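# Flip the reel on the scanner glass label-side down

## Task

A reel rests on the scanner's glass with its label facing up. Flip it so it ends up lying flat on the glass with the label facing down, then release it.

## Robot and tools

Robot: two arms, left_arm and right_arm, each ending in a parallel gripper. In every gripper's own axes, the fingers extend along +z and close along y. The reported hand position is the point between the finger pads, roughly 1 cm behind the tips.

Scene frame: one frame shared by both arms. Origin on the table surface midway between the arms, +z up, +x out across the table, and left_arm sits on the +y side. The names left and right refer to the arms only, not to image sides. Result lines print each gripper's end_effector_position (metres) and end_effector_quat_wxyz in this frame; at long reach the printed position can be somewhat off.

Row layout (used by execute_actions and move): 14 numbers, each from -1 to 1, always for both arms even if one is idle. Order: left_arm dx, dy, dz, rx, ry, rz, opening, then right_arm dx, dy, dz, rx, ry, rz, opening. dx..rz are an offset, not a pose: a target relative to where that gripper was measured at the start of the action (for a call's first action, the last pose a result showed in this scene), expressed in the gripper's own axes. Scale: 1.0 equals 0.6 m of translation or 180 degrees of rotation; rx, ry, rz form a single rotation vector. Opening is absolute: +1 fully open (0.094 m), -1 closed. Optionally append 12 more numbers from 0 to 1: stiffness multipliers for the joints, left_arm's six then right_arm's six, in Joint positions order; they persist until changed.

execute_actions(actions): a list of actions, each a table of up to 15 rows; each row lasts one control step (1/30 s) and a short table repeats its final row to fill 15 steps. All rows in an action are offsets from that action's start pose, not from the previous row. An empty list just returns state and images. Results may include end_effector_position at some steps; HELD plus an arm label means part of that arm's row was held back that step.

move(target, speed, blocking): target is one row as above, offsets from the pose in the latest result that shows one. Each gripper travels in a straight line toward its target, both paths finishing together, lasting 0.5 to 10 s (cut off at 10 s). speed is path top speed in m/s, 0.002 to 0.5, default 0.25; turning is capped at twice that in rad/s. Rotation takes the shorter way. Paths ignore obstacles and the other arm; grippers lag, drift, and may exceed speed, especially near full reach. Opening is applied at the move's start. Faster contact hits harder, and targets set deeper past a contact press harder. The result adds a move: line with the ending (done, off_target, moving, held, fault) and active limits, plus each gripper's distance from its target. If only one arm is named, the other finished. held ending: a check stopped that arm's last step. limits=paced: the sent pose was clipped. limits=held: some steps were blocked en route, after which the arm may surge. blocking=false returns after 0.5 s while motion continues; further moves and execute_actions are refused until a result shows it ended, so use wait or stop.

wait(seconds): 0 to 10; lets the sim run with each arm keeping its last command; returns early if a running move ends. stop(): brakes a running move (needs braking room, more when fast); fingers keep moving. zoom_image(camera, region): region [x0, y0, x1, y1] in pixels, top-left origin, at most 504x504, from cam_high, cam_low, cam_left_wrist or cam_right_wrist (all 504x504; the wrist cameras are fisheye). finished_scene(scene): pass the current scene's number; irreversible, and the reel must stay label down afterwards. Replying without any tool call ends everything.

Controller behaviour: each control step the commanded pose is clipped to 70 mm and 16 degrees from the measured pose; damped IK then favours position over orientation. A distant target can need several actions, and after an action the arm stops at its last clipped pose, so send the remainder next. Elbows never fully straighten. Hand target lines show what the controller is currently driving toward. Arms usually settle a centimetre or more short, mostly low, and zero offsets can let them sag further; to hold an arm still, send the correcting offset back to the wanted pose in a reply's first call, zeros afterwards, and aim a bit higher if it still droops. A pose unreachable line means the clearance check altered or blocked that arm's command. Joint limits (rad): waist -2.880..2.880, shoulder 0.000..3.142, elbow 0.000..3.019, wrist pitch -1.693..1.571, wrist yaw -1.571..1.571, wrist roll -2.094..2.094. The robot keeps executing the last command while you compose a reply.

Gripping: grip_measured uses the same scale as commanded opening (the final Joint positions number is the opening in metres); each gripper reads up to about 1 mm off, consistently. To hold something, command an opening below grip_measured, about 0.03 lower for a firm grip, less for a light one. Pad force tops out near 50 to 62 N (lower on some grippers, lower on parts under about 2 mm thick), with a brief spike on first contact. Held objects may get tugged, and loose ones pushed, now and then.

Avoid: knocking or placing anything off the table (task fails), arms colliding or pressing each other hard (may end the scene), drops, slips, slams and heavy pushes. Motor heat builds while holding loads; MOTOR HOT appears from 85 °C, and at 100 °C that arm goes limp and falls (OVER-TEMPERATURE FAULT). Any FAULT stop can cut short an action, move or wait.

Each tool is called in YAML: its name, and indented under it one key for each argument.

## Session

execute_actions:
  actions: []

Scene clock: 0.00 s.
left_arm: end_effector_position=(-0.0268, -0.0621, +0.3142) grip_measured=+1.000 end_effector_quat_wxyz=(+0.250, +0.822, +0.438, +0.264) | right_arm: end_effector_position=(+0.3889, -0.6127, +0.2505) grip_measured=+1.000 end_effector_quat_wxyz=(+0.043, +0.588, +0.728, +0.350)
Joint positions: left_arm=[-1.838  1.261  1.268 -1.601 -0.744  0.289  0.094] | right_arm=[-1.138  1.724  1.615 -1.609 -0.707  0.333  0.094]
Joint velocities: left_arm=[-0.005 -0.015  0.022 -0.007 -0.051  0.066  0.   ] | right_arm=[-0.005 -0.015 -0.017  0.002  0.037  0.007  0.   ]
Hand target (left_arm): -0.028, -0.067, +0.327; +0.262, +0.819, +0.444, +0.252
Hand target (right_arm): +0.392, -0.617, +0.265; +0.059, +0.583, +0.733, +0.345
Joint stiffness scale: left_arm=[1. 1. 1. 1. 1. 1.] | right_arm=[1. 1. 1. 1. 1. 1.]

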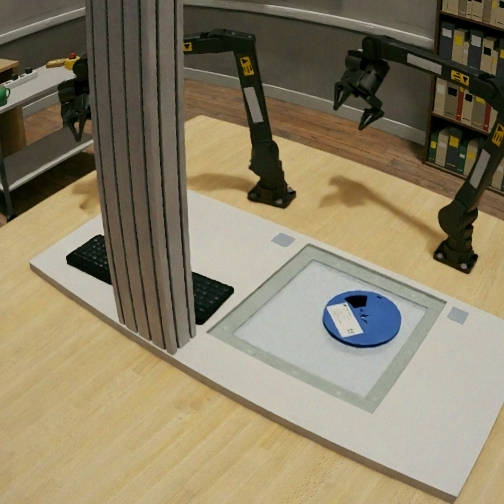

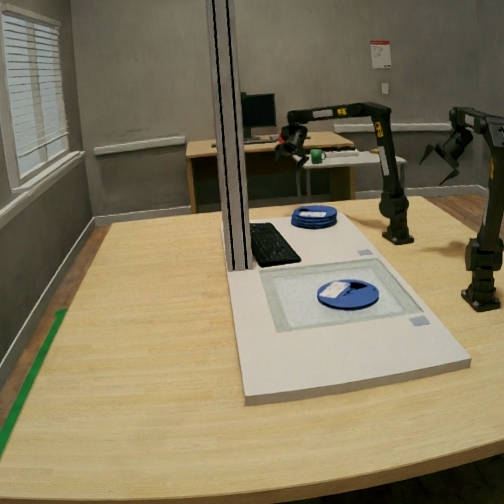

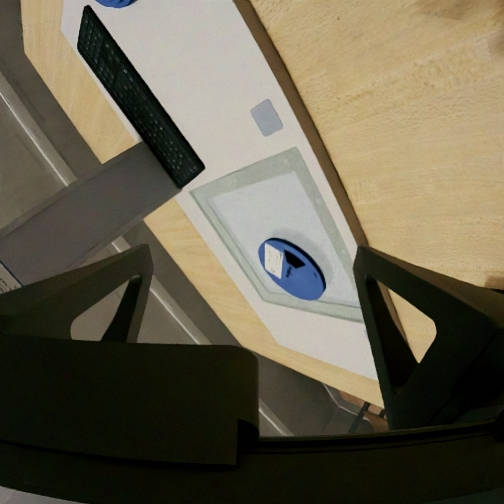

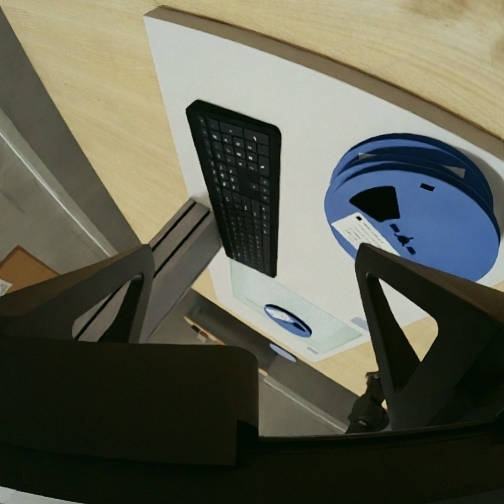

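move:
  target: [0,0,0,0.169,-0.179,0.297,1,0,0,0,0,0,0,1]

move:
  target: [0.5,-0.45,0,0,0,0,1,0,0,0,0,0,0,1]

Scene clock: 4.50 s.
left_arm: end_effector_position=(-0.0293, -0.0505, +0.2924) grip_measured=+1.000 end_effector_quat_wxyz=(-0.022, +1.000, +0.004, +0.005) | right_arm: end_effector_position=(+0.3889, -0.6127, +0.2505) grip_measured=+1.000 end_effector_quat_wxyz=(+0.043, +0.588, +0.728, +0.350)
Joint positions: left_arm=[-1.527  1.298  1.362 -1.68  -0.012  1.579  0.094] | right_arm=[-1.138  1.724  1.615 -1.609 -0.707  0.333  0.094]
Joint velocities: left_arm=[ 0.005 -0.015 -0.007 -0.002  0.037  0.081  0.   ] | right_arm=[ 0.005 -0.015 -0.007 -0.012 -0.022 -0.007  0.   ]
Hand target (left_arm): -0.026, -0.062, +0.314; +0.002, +1.000, +0.000, +0.004
Hand target (right_arm): +0.389, -0.613, +0.251; +0.043, +0.588, +0.728, +0.350
Off the commanded pose (left_arm): 0.025 m, 3 deg.
Off the commanded pose (right_arm): 0.000 m, 0 deg.
Joint stiffness scale: left_arm=[1. 1. 1. 1. 1. 1.] | right_arm=[1. 1. 1. 1. 1. 1.]
joint sent to its limit (left arm) — the command would take joint 4 (wrist pitch) past its lower limit, so that joint was sent only as far as its limit.
move: off_target (left_arm)

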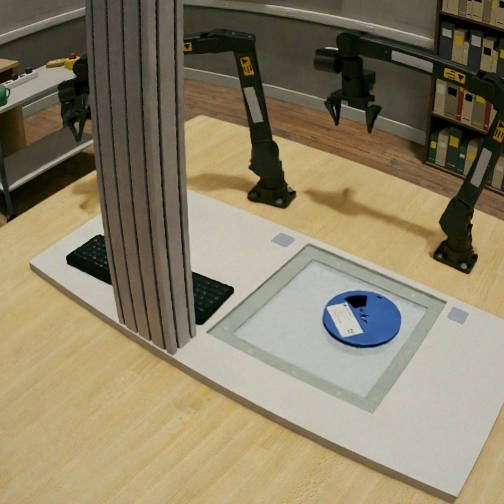

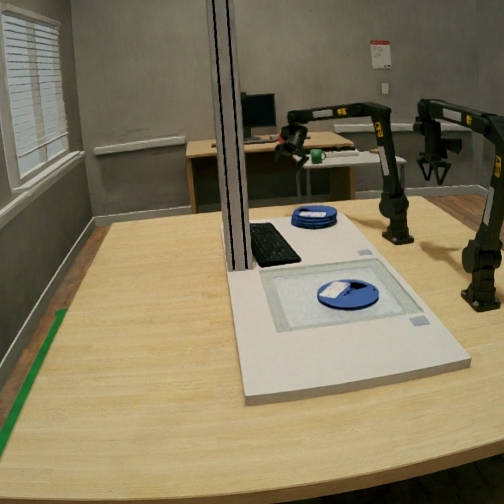

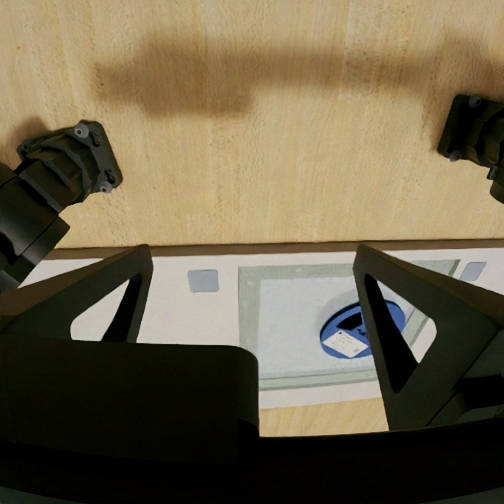

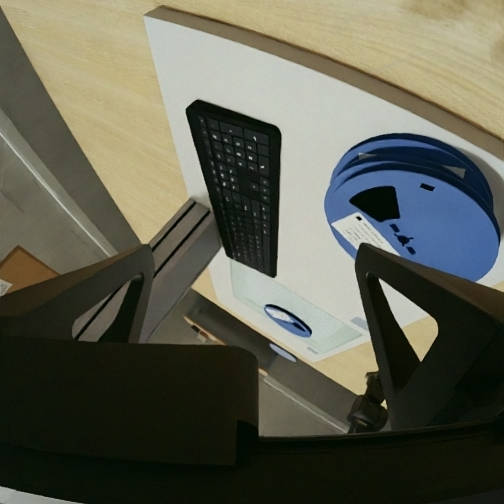

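Scene clock: 6.67 s.
left_arm: end_effector_position=(+0.2646, +0.2244, +0.2893) grip_measured=+1.000 end_effector_quat_wxyz=(-0.172, +0.938, +0.277, +0.118) | right_arm: end_effector_position=(+0.3889, -0.6127, +0.2505) grip_measured=+1.000 end_effector_quat_wxyz=(+0.043, +0.588, +0.728, +0.350)
Joint positions: left_arm=[-0.456  1.179  1.215 -1.681 -0.413  2.07   0.094] | right_arm=[-1.138  1.724  1.615 -1.609 -0.707  0.333  0.094]
Joint velocities: left_arm=[-0.005 -0.005 -0.007 -0.002 -0.007 -0.037  0.   ] | right_arm=[-0.005 -0.005 -0.007  0.002 -0.081  0.022  0.   ]
Hand target (left_arm): +0.273, +0.221, +0.314; -0.152, +0.939, +0.277, +0.136
Hand target (right_arm): +0.389, -0.613, +0.251; +0.043, +0.588, +0.728, +0.350
Off the commanded pose (left_arm): 0.019 m, 39 deg; orientation clipped at the last step of the last action.
Off the commanded pose (right_arm): 0.000 m, 0 deg.
Joint stiffness scale: left_arm=[1. 1. 1. 1. 1. 1.] | right_arm=[1. 1. 1. 1. 1. 1.]
joint sent to its limit (left arm) — the command would take joint 4 (wrist pitch) past its lower limit and joint 6 (wrist roll) past its upper limit, so those joints were sent only as far as their limits.
move: off_target (left_arm); limits=paced

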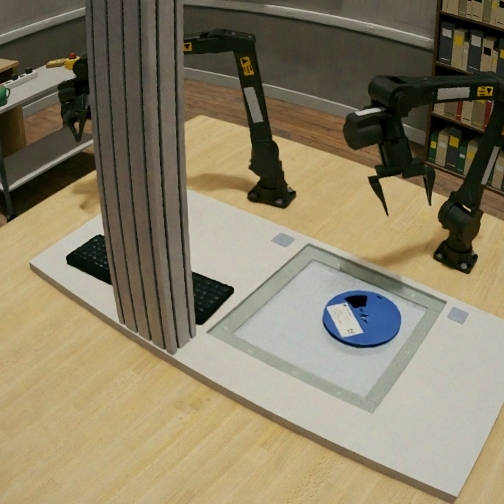

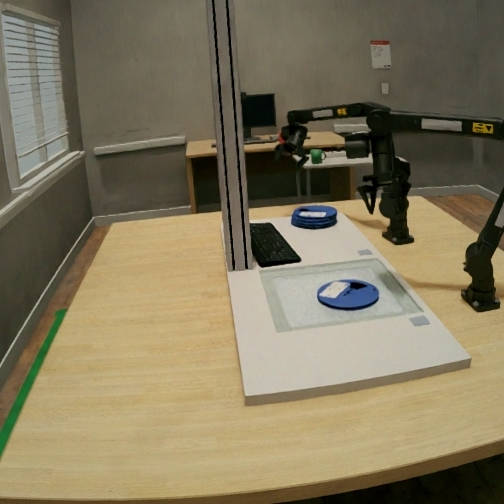

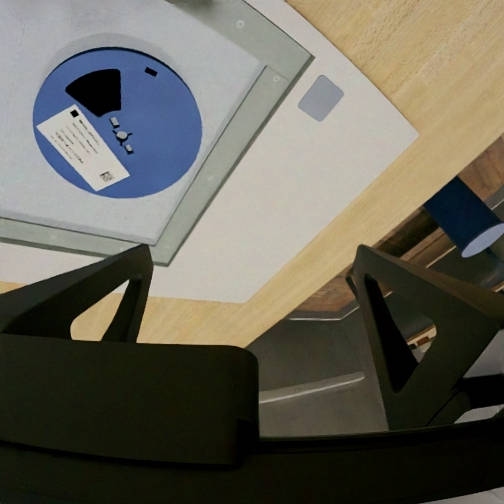

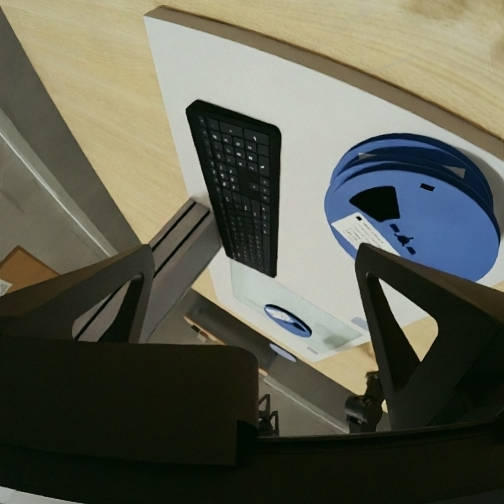

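move:
  target: [0,0,0.15,0.101,-0.147,-0.801,1,0,0,0,0,0,0,1]

Scene clock: 13.10 s.
left_arm: end_effector_position=(+0.2757, +0.2586, +0.2045) grip_measured=+1.000 end_effector_quat_wxyz=(-0.013, +0.016, +1.000, +0.005) | right_arm: end_effector_position=(+0.3889, -0.6127, +0.2505) grip_measured=+1.000 end_effector_quat_wxyz=(+0.043, +0.588, +0.728, +0.350)
Joint positions: left_arm=[-0.122  1.192  1.041 -1.446 -0.007 -0.118  0.094] | right_arm=[-1.138  1.724  1.615 -1.609 -0.707  0.333  0.094]
Joint velocities: left_arm=[-0.005  0.005 -0.007 -0.012 -0.037 -0.037  0.   ] | right_arm=[ 0.005  0.005  0.012 -0.022 -0.022  0.007  0.   ]
Hand target (left_arm): +0.277, +0.261, +0.208; -0.001, +0.001, +1.000, +0.003
Hand target (right_arm): +0.389, -0.613, +0.251; +0.043, +0.588, +0.728, +0.350
Off the commanded pose (left_arm): 0.003 m, 2 deg.
Off the commanded pose (right_arm): 0.000 m, 0 deg.
Joint stiffness scale: left_arm=[1. 1. 1. 1. 1. 1.] | right_arm=[1. 1. 1. 1. 1. 1.]
move: done

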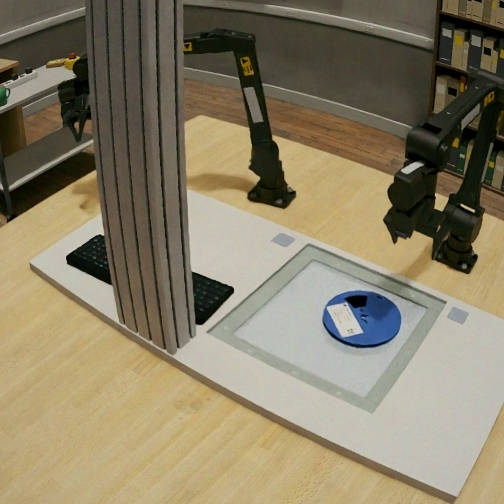

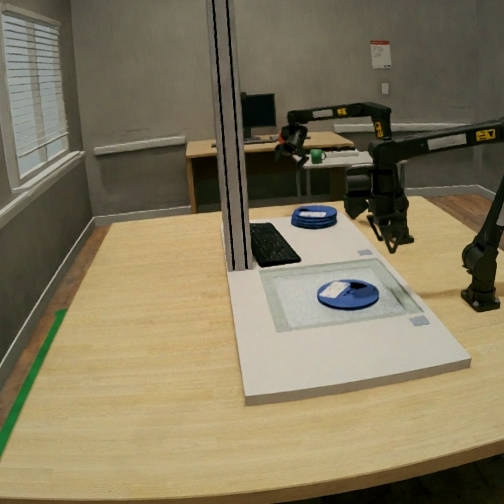

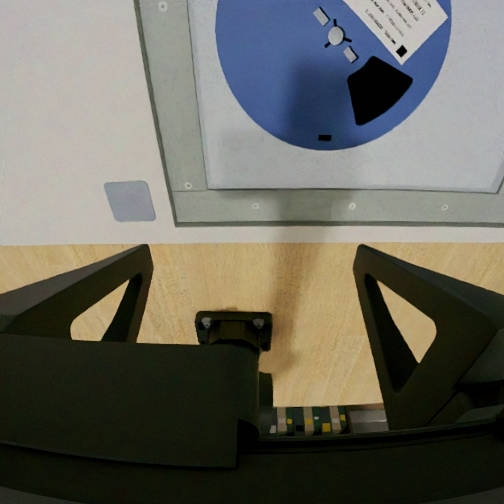

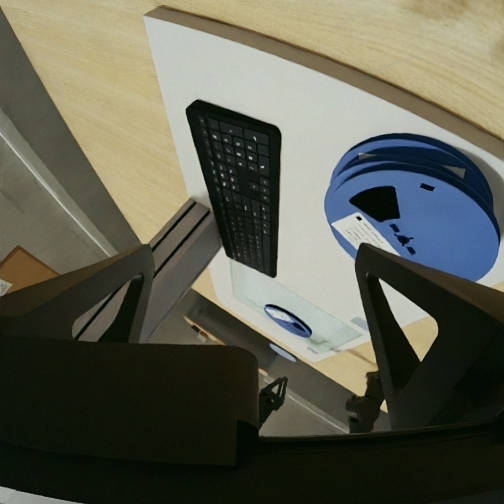

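move:
  target: [0,-0.18,0.17,0,0,0,1,0,0,0,0,0,0,1]

zoom_image:
  camera: "cam_low"
  region: [250,200,450,350]

Scene clock: 15.40 s.
left_arm: end_effector_position=(+0.2653, +0.1516, +0.0984) grip_measured=+1.000 end_effector_quat_wxyz=(-0.022, +0.024, +0.999, +0.005) | right_arm: end_effector_position=(+0.3889, -0.6127, +0.2505) grip_measured=+1.000 end_effector_quat_wxyz=(+0.043, +0.588, +0.728, +0.350)
Joint positions: left_arm=[-0.436  1.358  0.894 -1.151  0.009 -0.414  0.094] | right_arm=[-1.138  1.724  1.615 -1.609 -0.707  0.333  0.094]
Joint velocities: left_arm=[-0.005  0.005  0.002 -0.017 -0.037  0.022  0.   ] | right_arm=[-0.005  0.005 -0.002 -0.022 -0.007 -0.022  0.   ]
Hand target (left_arm): +0.268, +0.150, +0.100; -0.014, +0.016, +1.000, +0.002
Hand target (right_arm): +0.389, -0.613, +0.251; +0.043, +0.588, +0.728, +0.350
Off the commanded pose (left_arm): 0.005 m, 1 deg.
Off the commanded pose (right_arm): 0.000 m, 0 deg.
Joint stiffness scale: left_arm=[1. 1. 1. 1. 1. 1.] | right_arm=[1. 1. 1. 1. 1. 1.]
move: done

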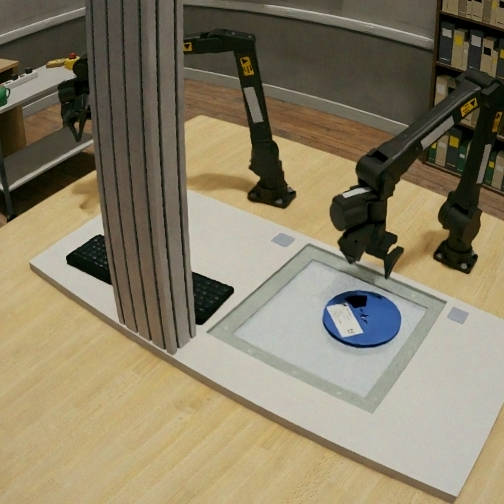

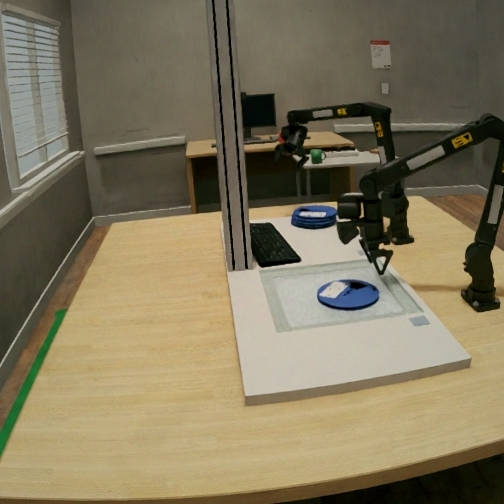

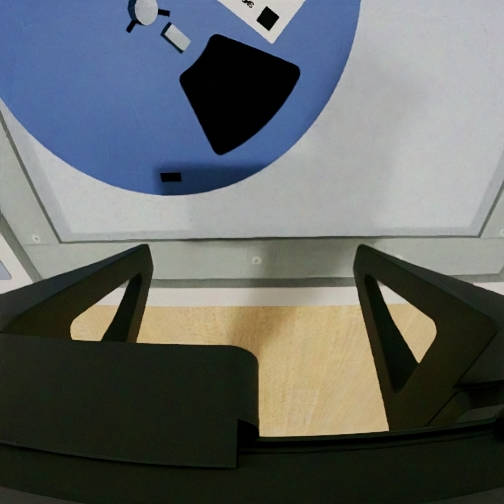

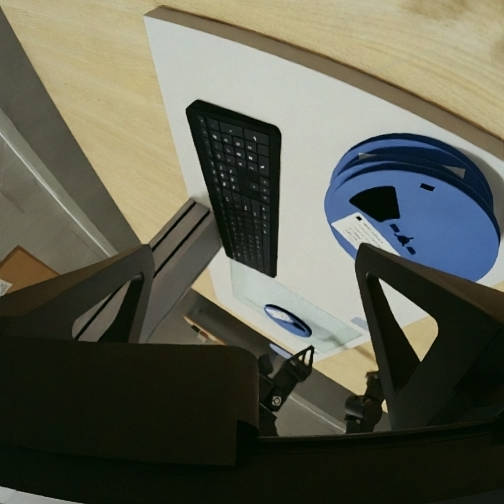

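Region (250, 200, 450, 350) of cam_low's 504x504 image, scaled by 2.520, with more detail than that image has; it fills the top 378 rows of this view, and the rest is white.

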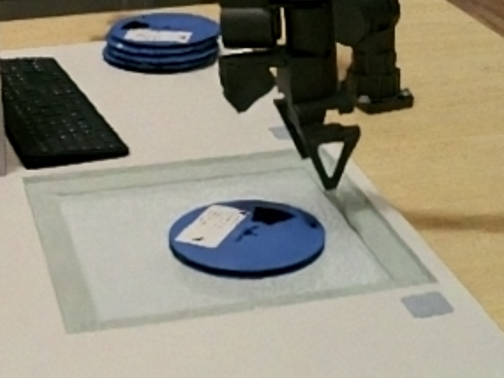

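move:
  target: [-0.34,0.08,0,0,0,0,1,0,0,0,0,0,0,1]

move:
  target: [0,0,0.12,0,0,0,1,0,0,0,0,0,0,1]
  speed: 0.04

Scene clock: 17.73 s.
left_arm: end_effector_position=(+0.4523, +0.1926, +0.0680) grip_measured=+1.000 end_effector_quat_wxyz=(-0.043, +0.017, +0.999, +0.012) | right_arm: end_effector_position=(+0.3889, -0.6127, +0.2505) grip_measured=+1.000 end_effector_quat_wxyz=(+0.043, +0.588, +0.728, +0.350)
Joint positions: left_arm=[-0.2    1.819  1.364 -1.205 -0.005 -0.194  0.094] | right_arm=[-1.138  1.724  1.615 -1.609 -0.707  0.333  0.094]
Joint velocities: left_arm=[ 0.005 -0.005 -0.002  0.002 -0.037  0.037  0.   ] | right_arm=[-0.005 -0.005 -0.002 -0.032  0.037 -0.022  0.   ]
Hand target (left_arm): +0.471, +0.190, +0.087; -0.021, +0.024, +0.999, +0.007
Hand target (right_arm): +0.389, -0.613, +0.251; +0.043, +0.588, +0.728, +0.350
Off the commanded pose (left_arm): 0.029 m, 3 deg.
Off the commanded pose (right_arm): 0.000 m, 0 deg.
Joint stiffness scale: left_arm=[1. 1. 1. 1. 1. 1.] | right_arm=[1. 1. 1. 1. 1. 1.]
move: off_target (left_arm)

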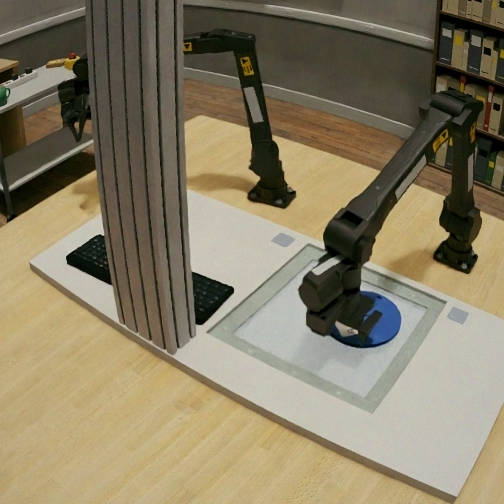

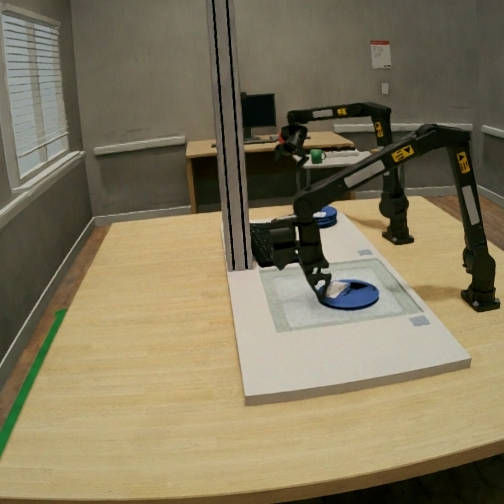

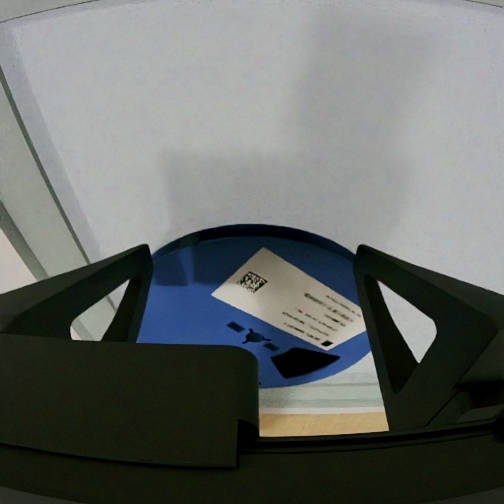

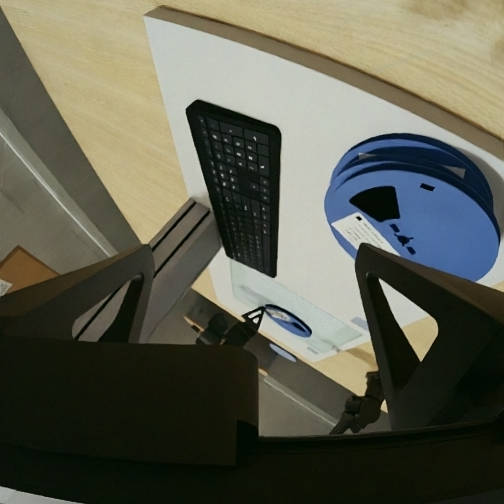

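Scene clock: 19.77 s.
left_arm: end_effector_position=(+0.4503, +0.1931, +0.0446) grip_measured=+1.000 end_effector_quat_wxyz=(-0.020, +0.023, +1.000, +0.004) | right_arm: end_effector_position=(+0.3889, -0.6127, +0.2505) grip_measured=+1.000 end_effector_quat_wxyz=(+0.043, +0.588, +0.728, +0.350)
Joint positions: left_arm=[-0.198  1.816  1.291 -1.088 -0.    -0.179  0.094] | right_arm=[-1.138  1.724  1.615 -1.609 -0.707  0.333  0.094]
Joint velocities: left_arm=[-0.015  0.005  0.007 -0.002 -0.007 -0.022  0.   ] | right_arm=[-0.005  0.005 -0.012  0.012  0.051 -0.037  0.   ]
Hand target (left_arm): +0.442, +0.196, -0.001; -0.044, +0.017, +0.999, +0.012
Hand target (right_arm): +0.389, -0.613, +0.251; +0.043, +0.588, +0.728, +0.350
Off the commanded pose (left_arm): 0.048 m, 3 deg.
Off the commanded pose (right_arm): 0.000 m, 0 deg.
Joint stiffness scale: left_arm=[1. 1. 1. 1. 1. 1.] | right_arm=[1. 1. 1. 1. 1. 1.]
move: off_target (left_arm)

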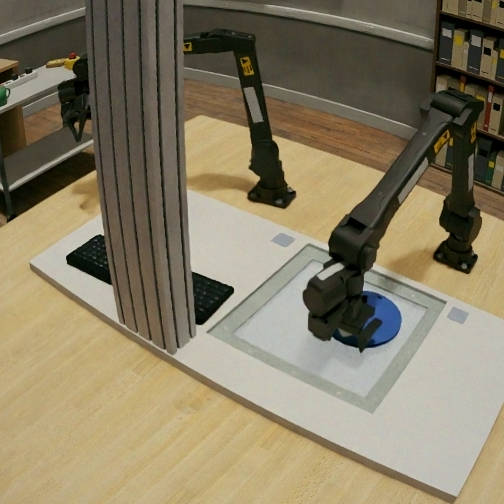

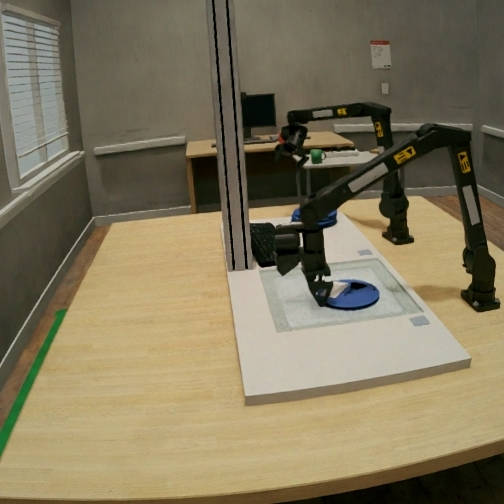

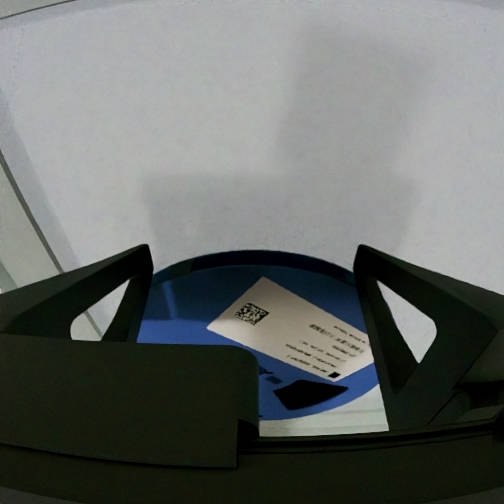

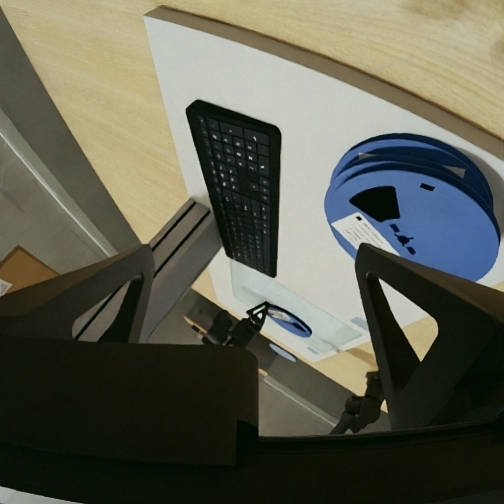

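Board ~3.5cm high. Push.

move:
  target: [0.2,0,0.005,0,0,0,1,0,0,0,0,0,0,1]
  speed: 0.06

Scene clock: 22.47 s.
left_arm: end_effector_position=(+0.3323, +0.2035, +0.0455) grip_measured=+1.000 end_effector_quat_wxyz=(-0.027, +0.025, +0.999, +0.006) | right_arm: end_effector_position=(+0.3889, -0.6127, +0.2505) grip_measured=+1.000 end_effector_quat_wxyz=(+0.043, +0.588, +0.728, +0.350)
Joint positions: left_arm=[-0.239  1.555  0.944 -1.015  0.002 -0.215  0.094] | right_arm=[-1.138  1.724  1.615 -1.609 -0.707  0.333  0.094]
Joint velocities: left_arm=[-0.005 -0.015 -0.007 -0.017 -0.007 -0.007  0.   ] | right_arm=[-0.005 -0.005  0.007  0.002 -0.066  0.066  0.   ]
Hand target (left_arm): +0.331, +0.199, +0.049; -0.021, +0.023, +1.000, +0.004
Hand target (right_arm): +0.389, -0.613, +0.251; +0.043, +0.588, +0.728, +0.350
Off the commanded pose (left_arm): 0.005 m, 1 deg.
Off the commanded pose (right_arm): 0.000 m, 0 deg.
Joint stiffness scale: left_arm=[1. 1. 1. 1. 1. 1.] | right_arm=[1. 1. 1. 1. 1. 1.]
move: done

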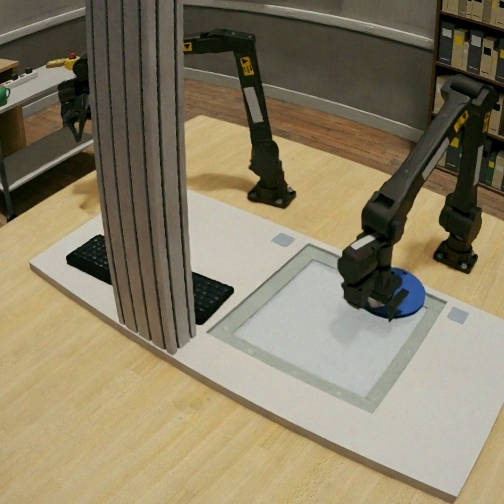

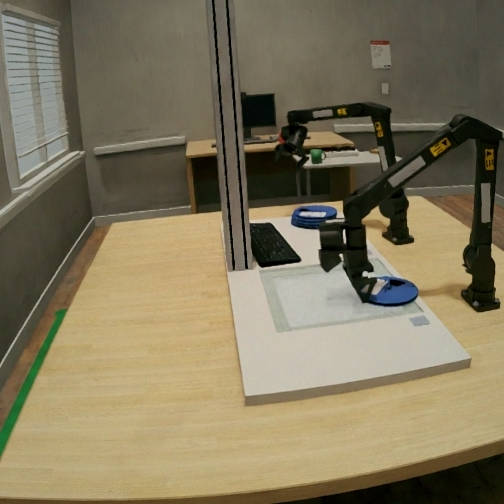

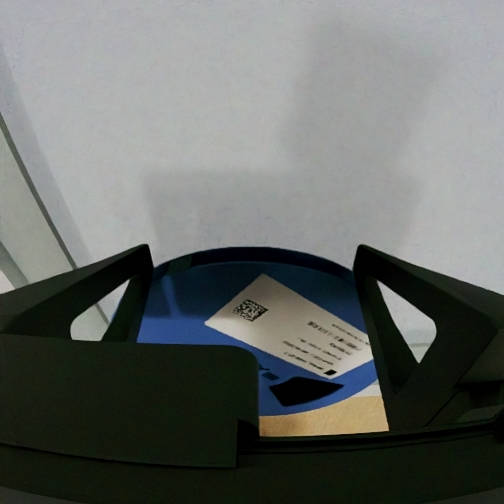

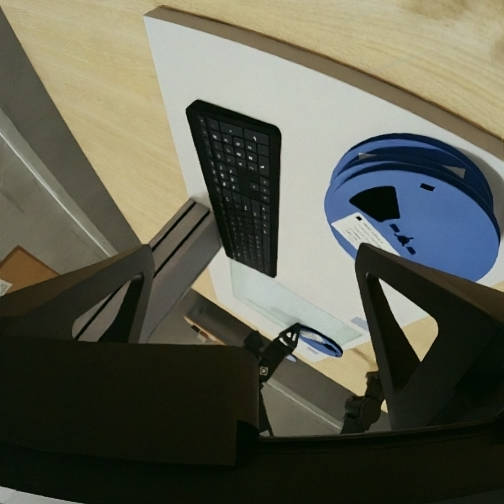

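move:
  target: [0.05,0,0.003,0,0,0,1,0.975,-0.5,0.413,-0.24,0.157,-0.203,-0.1]
  speed: 0.2

Scene clock: 28.27 s.
left_arm: end_effector_position=(+0.3067, +0.2090, +0.0452) grip_measured=+1.000 end_effector_quat_wxyz=(-0.030, +0.026, +0.999, +0.006) | right_arm: end_effector_position=(+0.1795, -0.2047, +0.1482) grip_measured=-0.098 end_effector_quat_wxyz=(+0.127, +0.348, +0.713, +0.595)
Joint positions: left_arm=[-0.243  1.497  0.875 -1.01   0.003 -0.217  0.094] | right_arm=[-1.018  0.799  0.26  -1.637 -1.251 -0.385  0.042]
Joint velocities: left_arm=[-0.015 -0.005  0.017  0.012  0.022  0.022  0.   ] | right_arm=[-0.005 -0.015 -0.002 -0.002  0.051 -0.022 -0.001]
Hand target (left_arm): +0.302, +0.205, +0.046; -0.028, +0.025, +0.999, +0.005
Hand target (right_arm): +0.183, -0.210, +0.152; +0.134, +0.348, +0.714, +0.593
Off the commanded pose (left_arm): 0.006 m, 0 deg.
Off the commanded pose (right_arm): 0.233 m, 23 deg; position and orientation clipped at the last step of the last action.
Joint stiffness scale: left_arm=[1. 1. 1. 1. 1. 1.] | right_arm=[1. 1. 1. 1. 1. 1.]
move: held (right_arm); limits=paced,held; held on 41 of 114 steps (right_arm), including the last (right_arm)
pose unreachable (right arm): on one or more control steps of this call, first in action 0 (counted from 0), this arm could not follow its commanded pose, so it was not sent that pose on those steps. On the call's last step it was still not sent that pose. It may still have moved: this result reports where it is.
cause: the commanded pose would bring two parts of the arm too close to each other (its upper arm (the part past joint 2) and its gripper housing, with joints 3 (elbow) to 6 (wrist roll) between them).

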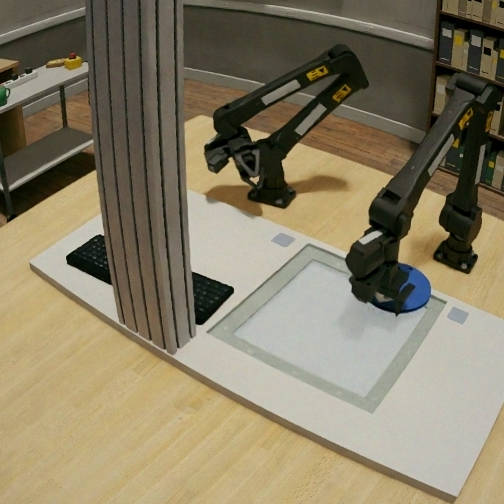

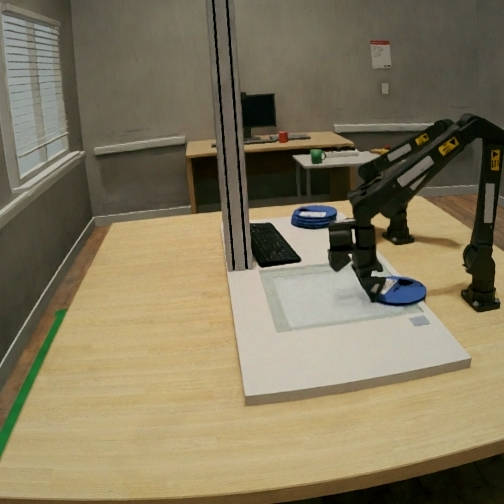

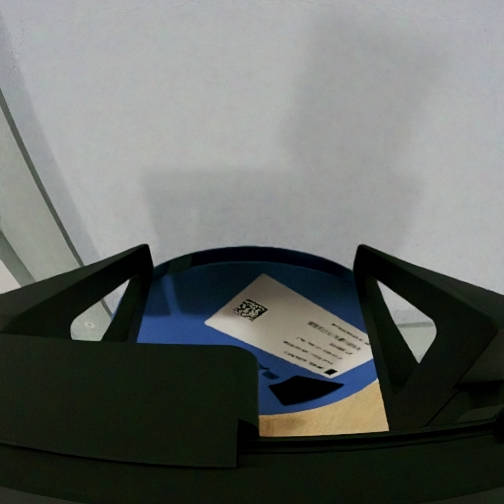

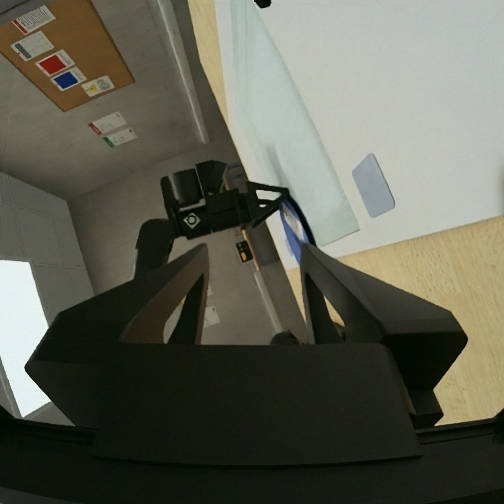

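move:
  target: [0,0,0,0,0,0,1,-0.113,0.258,0.188,0.42,0.09,-0.245,-0.1]

move:
  target: [0,0,0,0,0,0,1,0.3,0.3,0.1,0,0,0,-0.1]

Scene clock: 33.07 s.
left_arm: end_effector_position=(+0.3067, +0.2090, +0.0452) grip_measured=+1.000 end_effector_quat_wxyz=(-0.030, +0.026, +0.999, +0.006) | right_arm: end_effector_position=(+0.3399, -0.1636, +0.2328) grip_measured=-0.098 end_effector_quat_wxyz=(-0.015, +0.017, +1.000, +0.007)
Joint positions: left_arm=[-0.243  1.497  0.875 -1.01   0.003 -0.217  0.094] | right_arm=[ 0.129  1.244  1.159 -1.51  -0.023  0.329  0.042]
Joint velocities: left_arm=[ 0.015 -0.005 -0.022  0.012  0.051 -0.037  0.   ] | right_arm=[ 0.015 -0.005 -0.012 -0.022 -0.037 -0.007  0.001]
Hand target (left_arm): +0.307, +0.209, +0.045; -0.030, +0.026, +0.999, +0.006
Hand target (right_arm): +0.351, -0.158, +0.252; +0.007, +0.003, +1.000, +0.012
Off the commanded pose (left_arm): 0.000 m, 0 deg.
Off the commanded pose (right_arm): 0.020 m, 3 deg.
Joint stiffness scale: left_arm=[1. 1. 1. 1. 1. 1.] | right_arm=[1. 1. 1. 1. 1. 1.]
move: off_target (right_arm)

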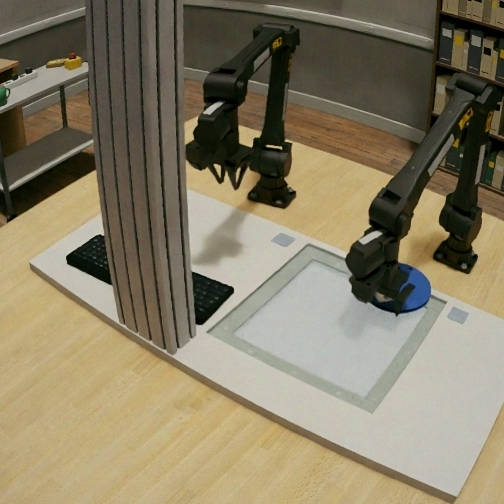

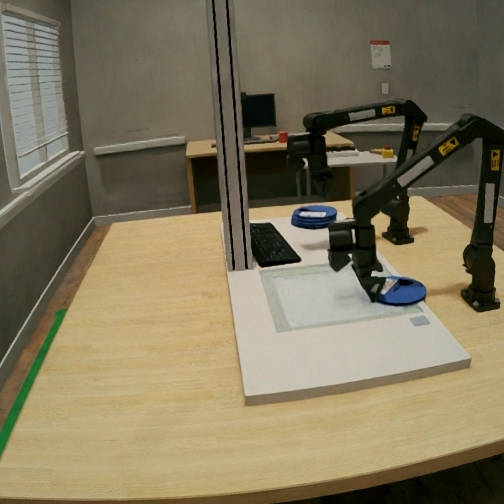

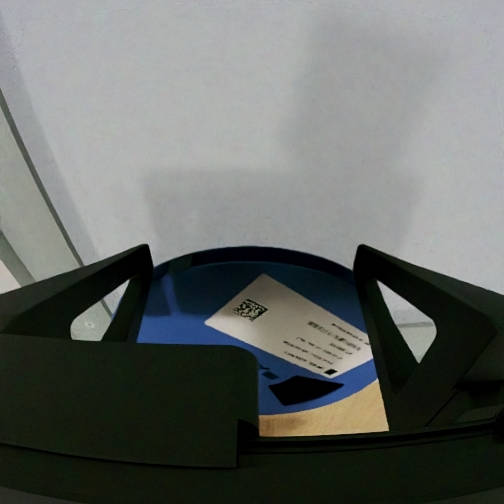

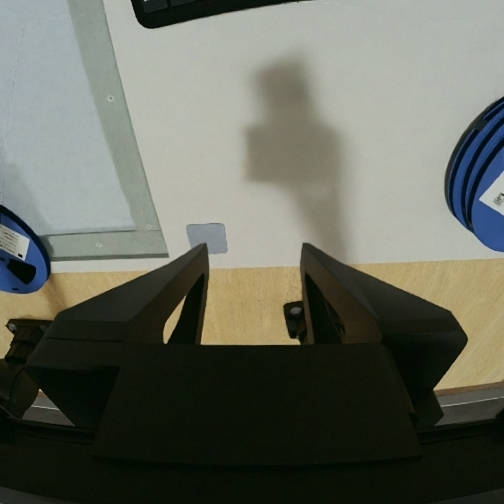

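Scene clock: 34.77 s.
left_arm: end_effector_position=(+0.3067, +0.2090, +0.0452) grip_measured=+1.000 end_effector_quat_wxyz=(-0.030, +0.026, +0.999, +0.006) | right_arm: end_effector_position=(+0.1597, +0.0195, +0.1810) grip_measured=-0.098 end_effector_quat_wxyz=(-0.026, +0.007, +1.000, +0.008)
Joint positions: left_arm=[-0.243  1.497  0.875 -1.01   0.003 -0.217  0.094] | right_arm=[ 0.911  1.201  0.986 -1.365 -0.054  1.093  0.042]
Joint velocities: left_arm=[-0.005  0.005  0.002 -0.002  0.066  0.037  0.   ] | right_arm=[ 0.005 -0.005 -0.002 -0.002 -0.022 -0.007 -0.001]
Hand target (left_arm): +0.307, +0.209, +0.045; -0.030, +0.026, +0.999, +0.006
Hand target (right_arm): +0.162, +0.024, +0.185; -0.021, +0.016, +1.000, +0.016
Off the commanded pose (left_arm): 0.000 m, 0 deg.
Off the commanded pose (right_arm): 0.006 m, 2 deg.
Joint stiffness scale: left_arm=[1. 1. 1. 1. 1. 1.] | right_arm=[1. 1. 1. 1. 1. 1.]
move: done

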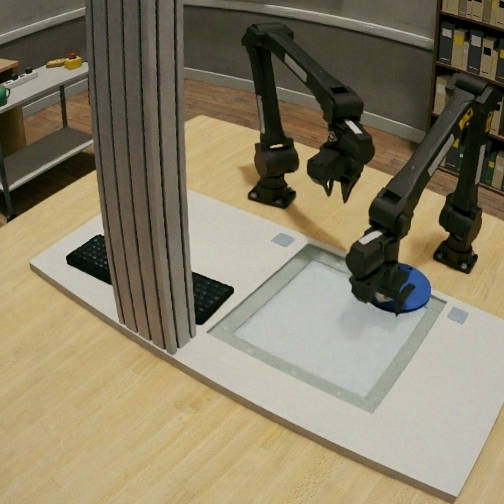

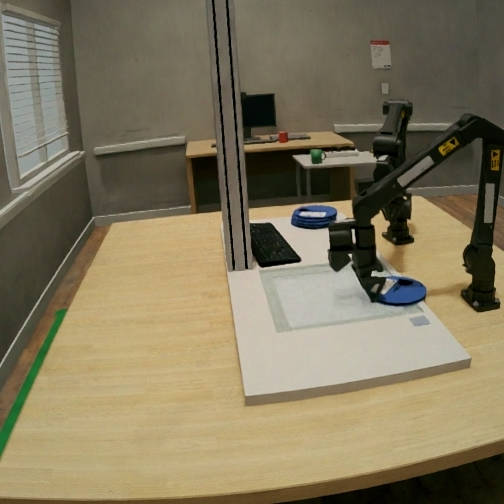

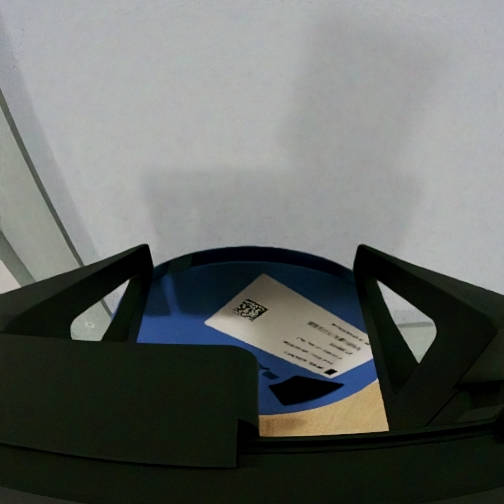

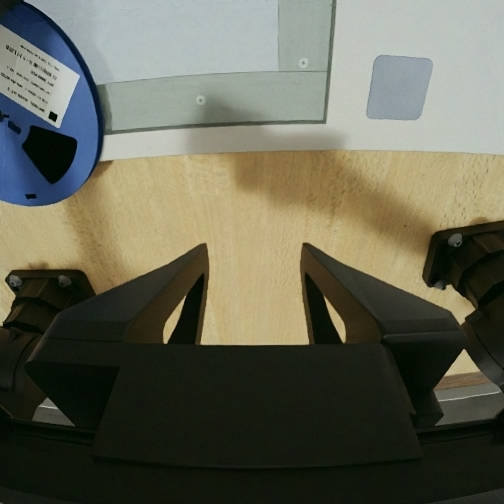

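move:
  target: [0,0,0,0,0,0,1,0.1,0.133,0.2,-0.488,-0.131,0.131,-0.1]
  speed: 0.15

Scene clock: 41.37 s.
left_arm: end_effector_position=(+0.3067, +0.2090, +0.0452) grip_measured=+1.000 end_effector_quat_wxyz=(-0.030, +0.026, +0.999, +0.006) | right_arm: end_effector_position=(+0.0952, +0.0955, +0.0675) grip_measured=-0.098 end_effector_quat_wxyz=(+0.168, +0.222, +0.711, +0.646)
Joint positions: left_arm=[-0.243  1.497  0.875 -1.01   0.003 -0.217  0.094] | right_arm=[1.46  1.855 0.153 1.568 0.611 1.696 0.042]
Joint velocities: left_arm=[-0.015 -0.005 -0.007 -0.002 -0.066  0.037  0.   ] | right_arm=[-0.015 -0.015 -0.002 -0.012 -0.037 -0.037  0.   ]
Hand target (left_arm): +0.307, +0.209, +0.045; -0.030, +0.026, +0.999, +0.006
Hand target (right_arm): +0.092, +0.098, +0.070; +0.159, +0.227, +0.704, +0.653
Off the commanded pose (left_arm): 0.000 m, 0 deg.
Off the commanded pose (right_arm): 0.007 m, 6 deg.
Joint stiffness scale: left_arm=[1. 1. 1. 1. 1. 1.] | right_arm=[1. 1. 1. 1. 1. 1.]
joint sent to its limit (right arm) — the command would take joint 4 (wrist pitch) past its upper limit, so that joint was sent only as far as its limit.
move: off_target (right_arm)

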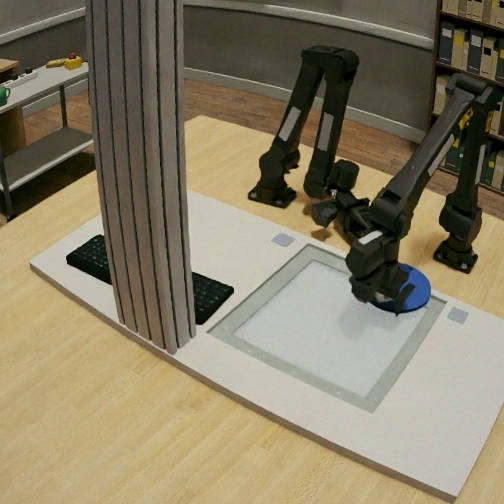

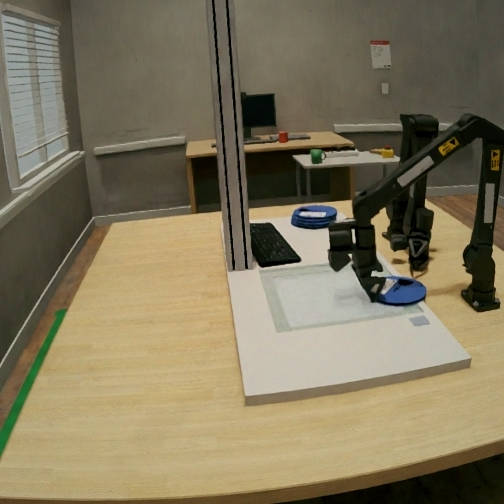

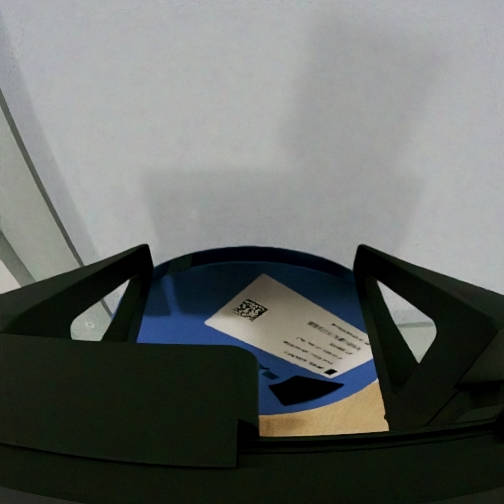

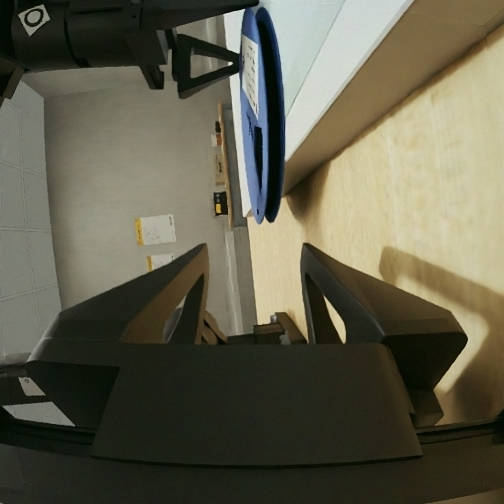

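Slight downward tilt; advance and drop a bit.

move:
  target: [0,0,0,0,0,0,1,0,-0.015,0.09,0,0,0,-0.1]
  speed: 0.06

Scene clock: 43.13 s.
left_arm: end_effector_position=(+0.3067, +0.2090, +0.0452) grip_measured=+1.000 end_effector_quat_wxyz=(-0.030, +0.026, +0.999, +0.006) | right_arm: end_effector_position=(+0.1188, +0.1388, +0.0541) grip_measured=-0.098 end_effector_quat_wxyz=(+0.162, +0.225, +0.708, +0.649)
Joint positions: left_arm=[-0.243  1.497  0.875 -1.01   0.003 -0.217  0.094] | right_arm=[1.357 1.926 0.273 1.533 0.503 1.692 0.042]
Joint velocities: left_arm=[-0.005 -0.005 -0.017 -0.017  0.022  0.022  0.   ] | right_arm=[-0.024  0.015  0.002  0.017 -0.037 -0.007 -0.   ]
Hand target (left_arm): +0.307, +0.209, +0.045; -0.030, +0.026, +0.999, +0.006
Hand target (right_arm): +0.123, +0.140, +0.052; +0.170, +0.221, +0.711, +0.646
Off the commanded pose (left_arm): 0.000 m, 0 deg.
Off the commanded pose (right_arm): 0.005 m, 1 deg.
Joint stiffness scale: left_arm=[1. 1. 1. 1. 1. 1.] | right_arm=[1. 1. 1. 1. 1. 1.]
move: done

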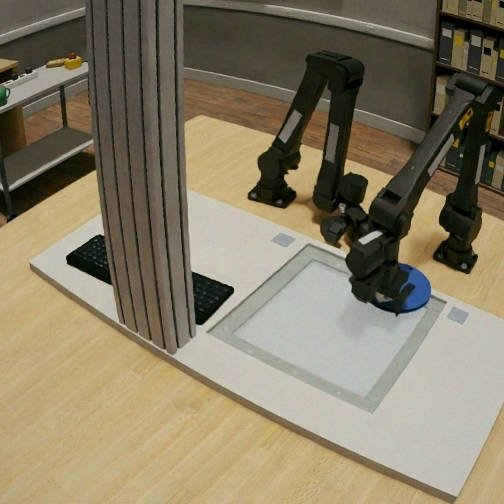

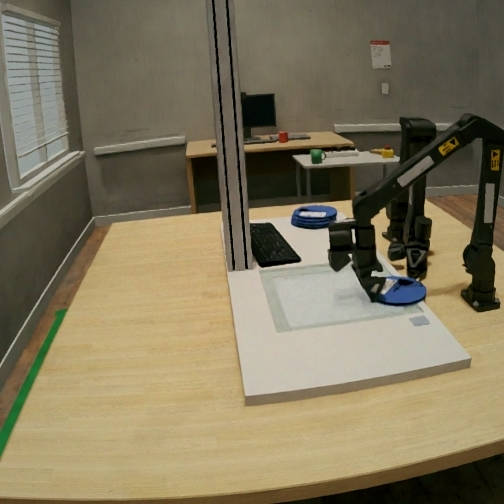

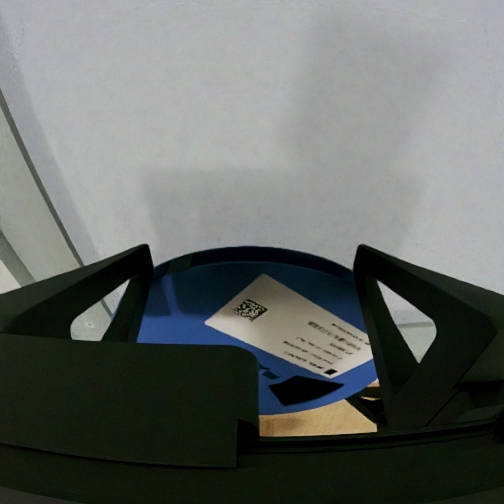

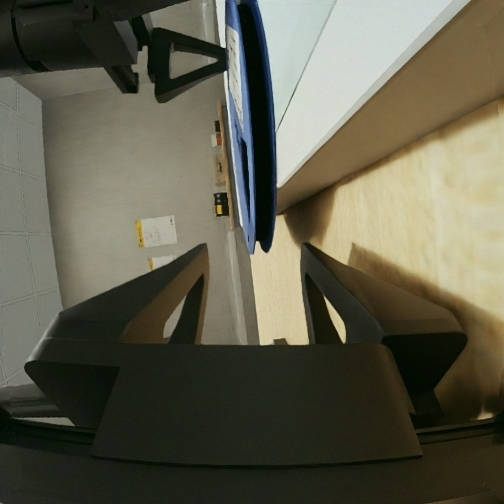

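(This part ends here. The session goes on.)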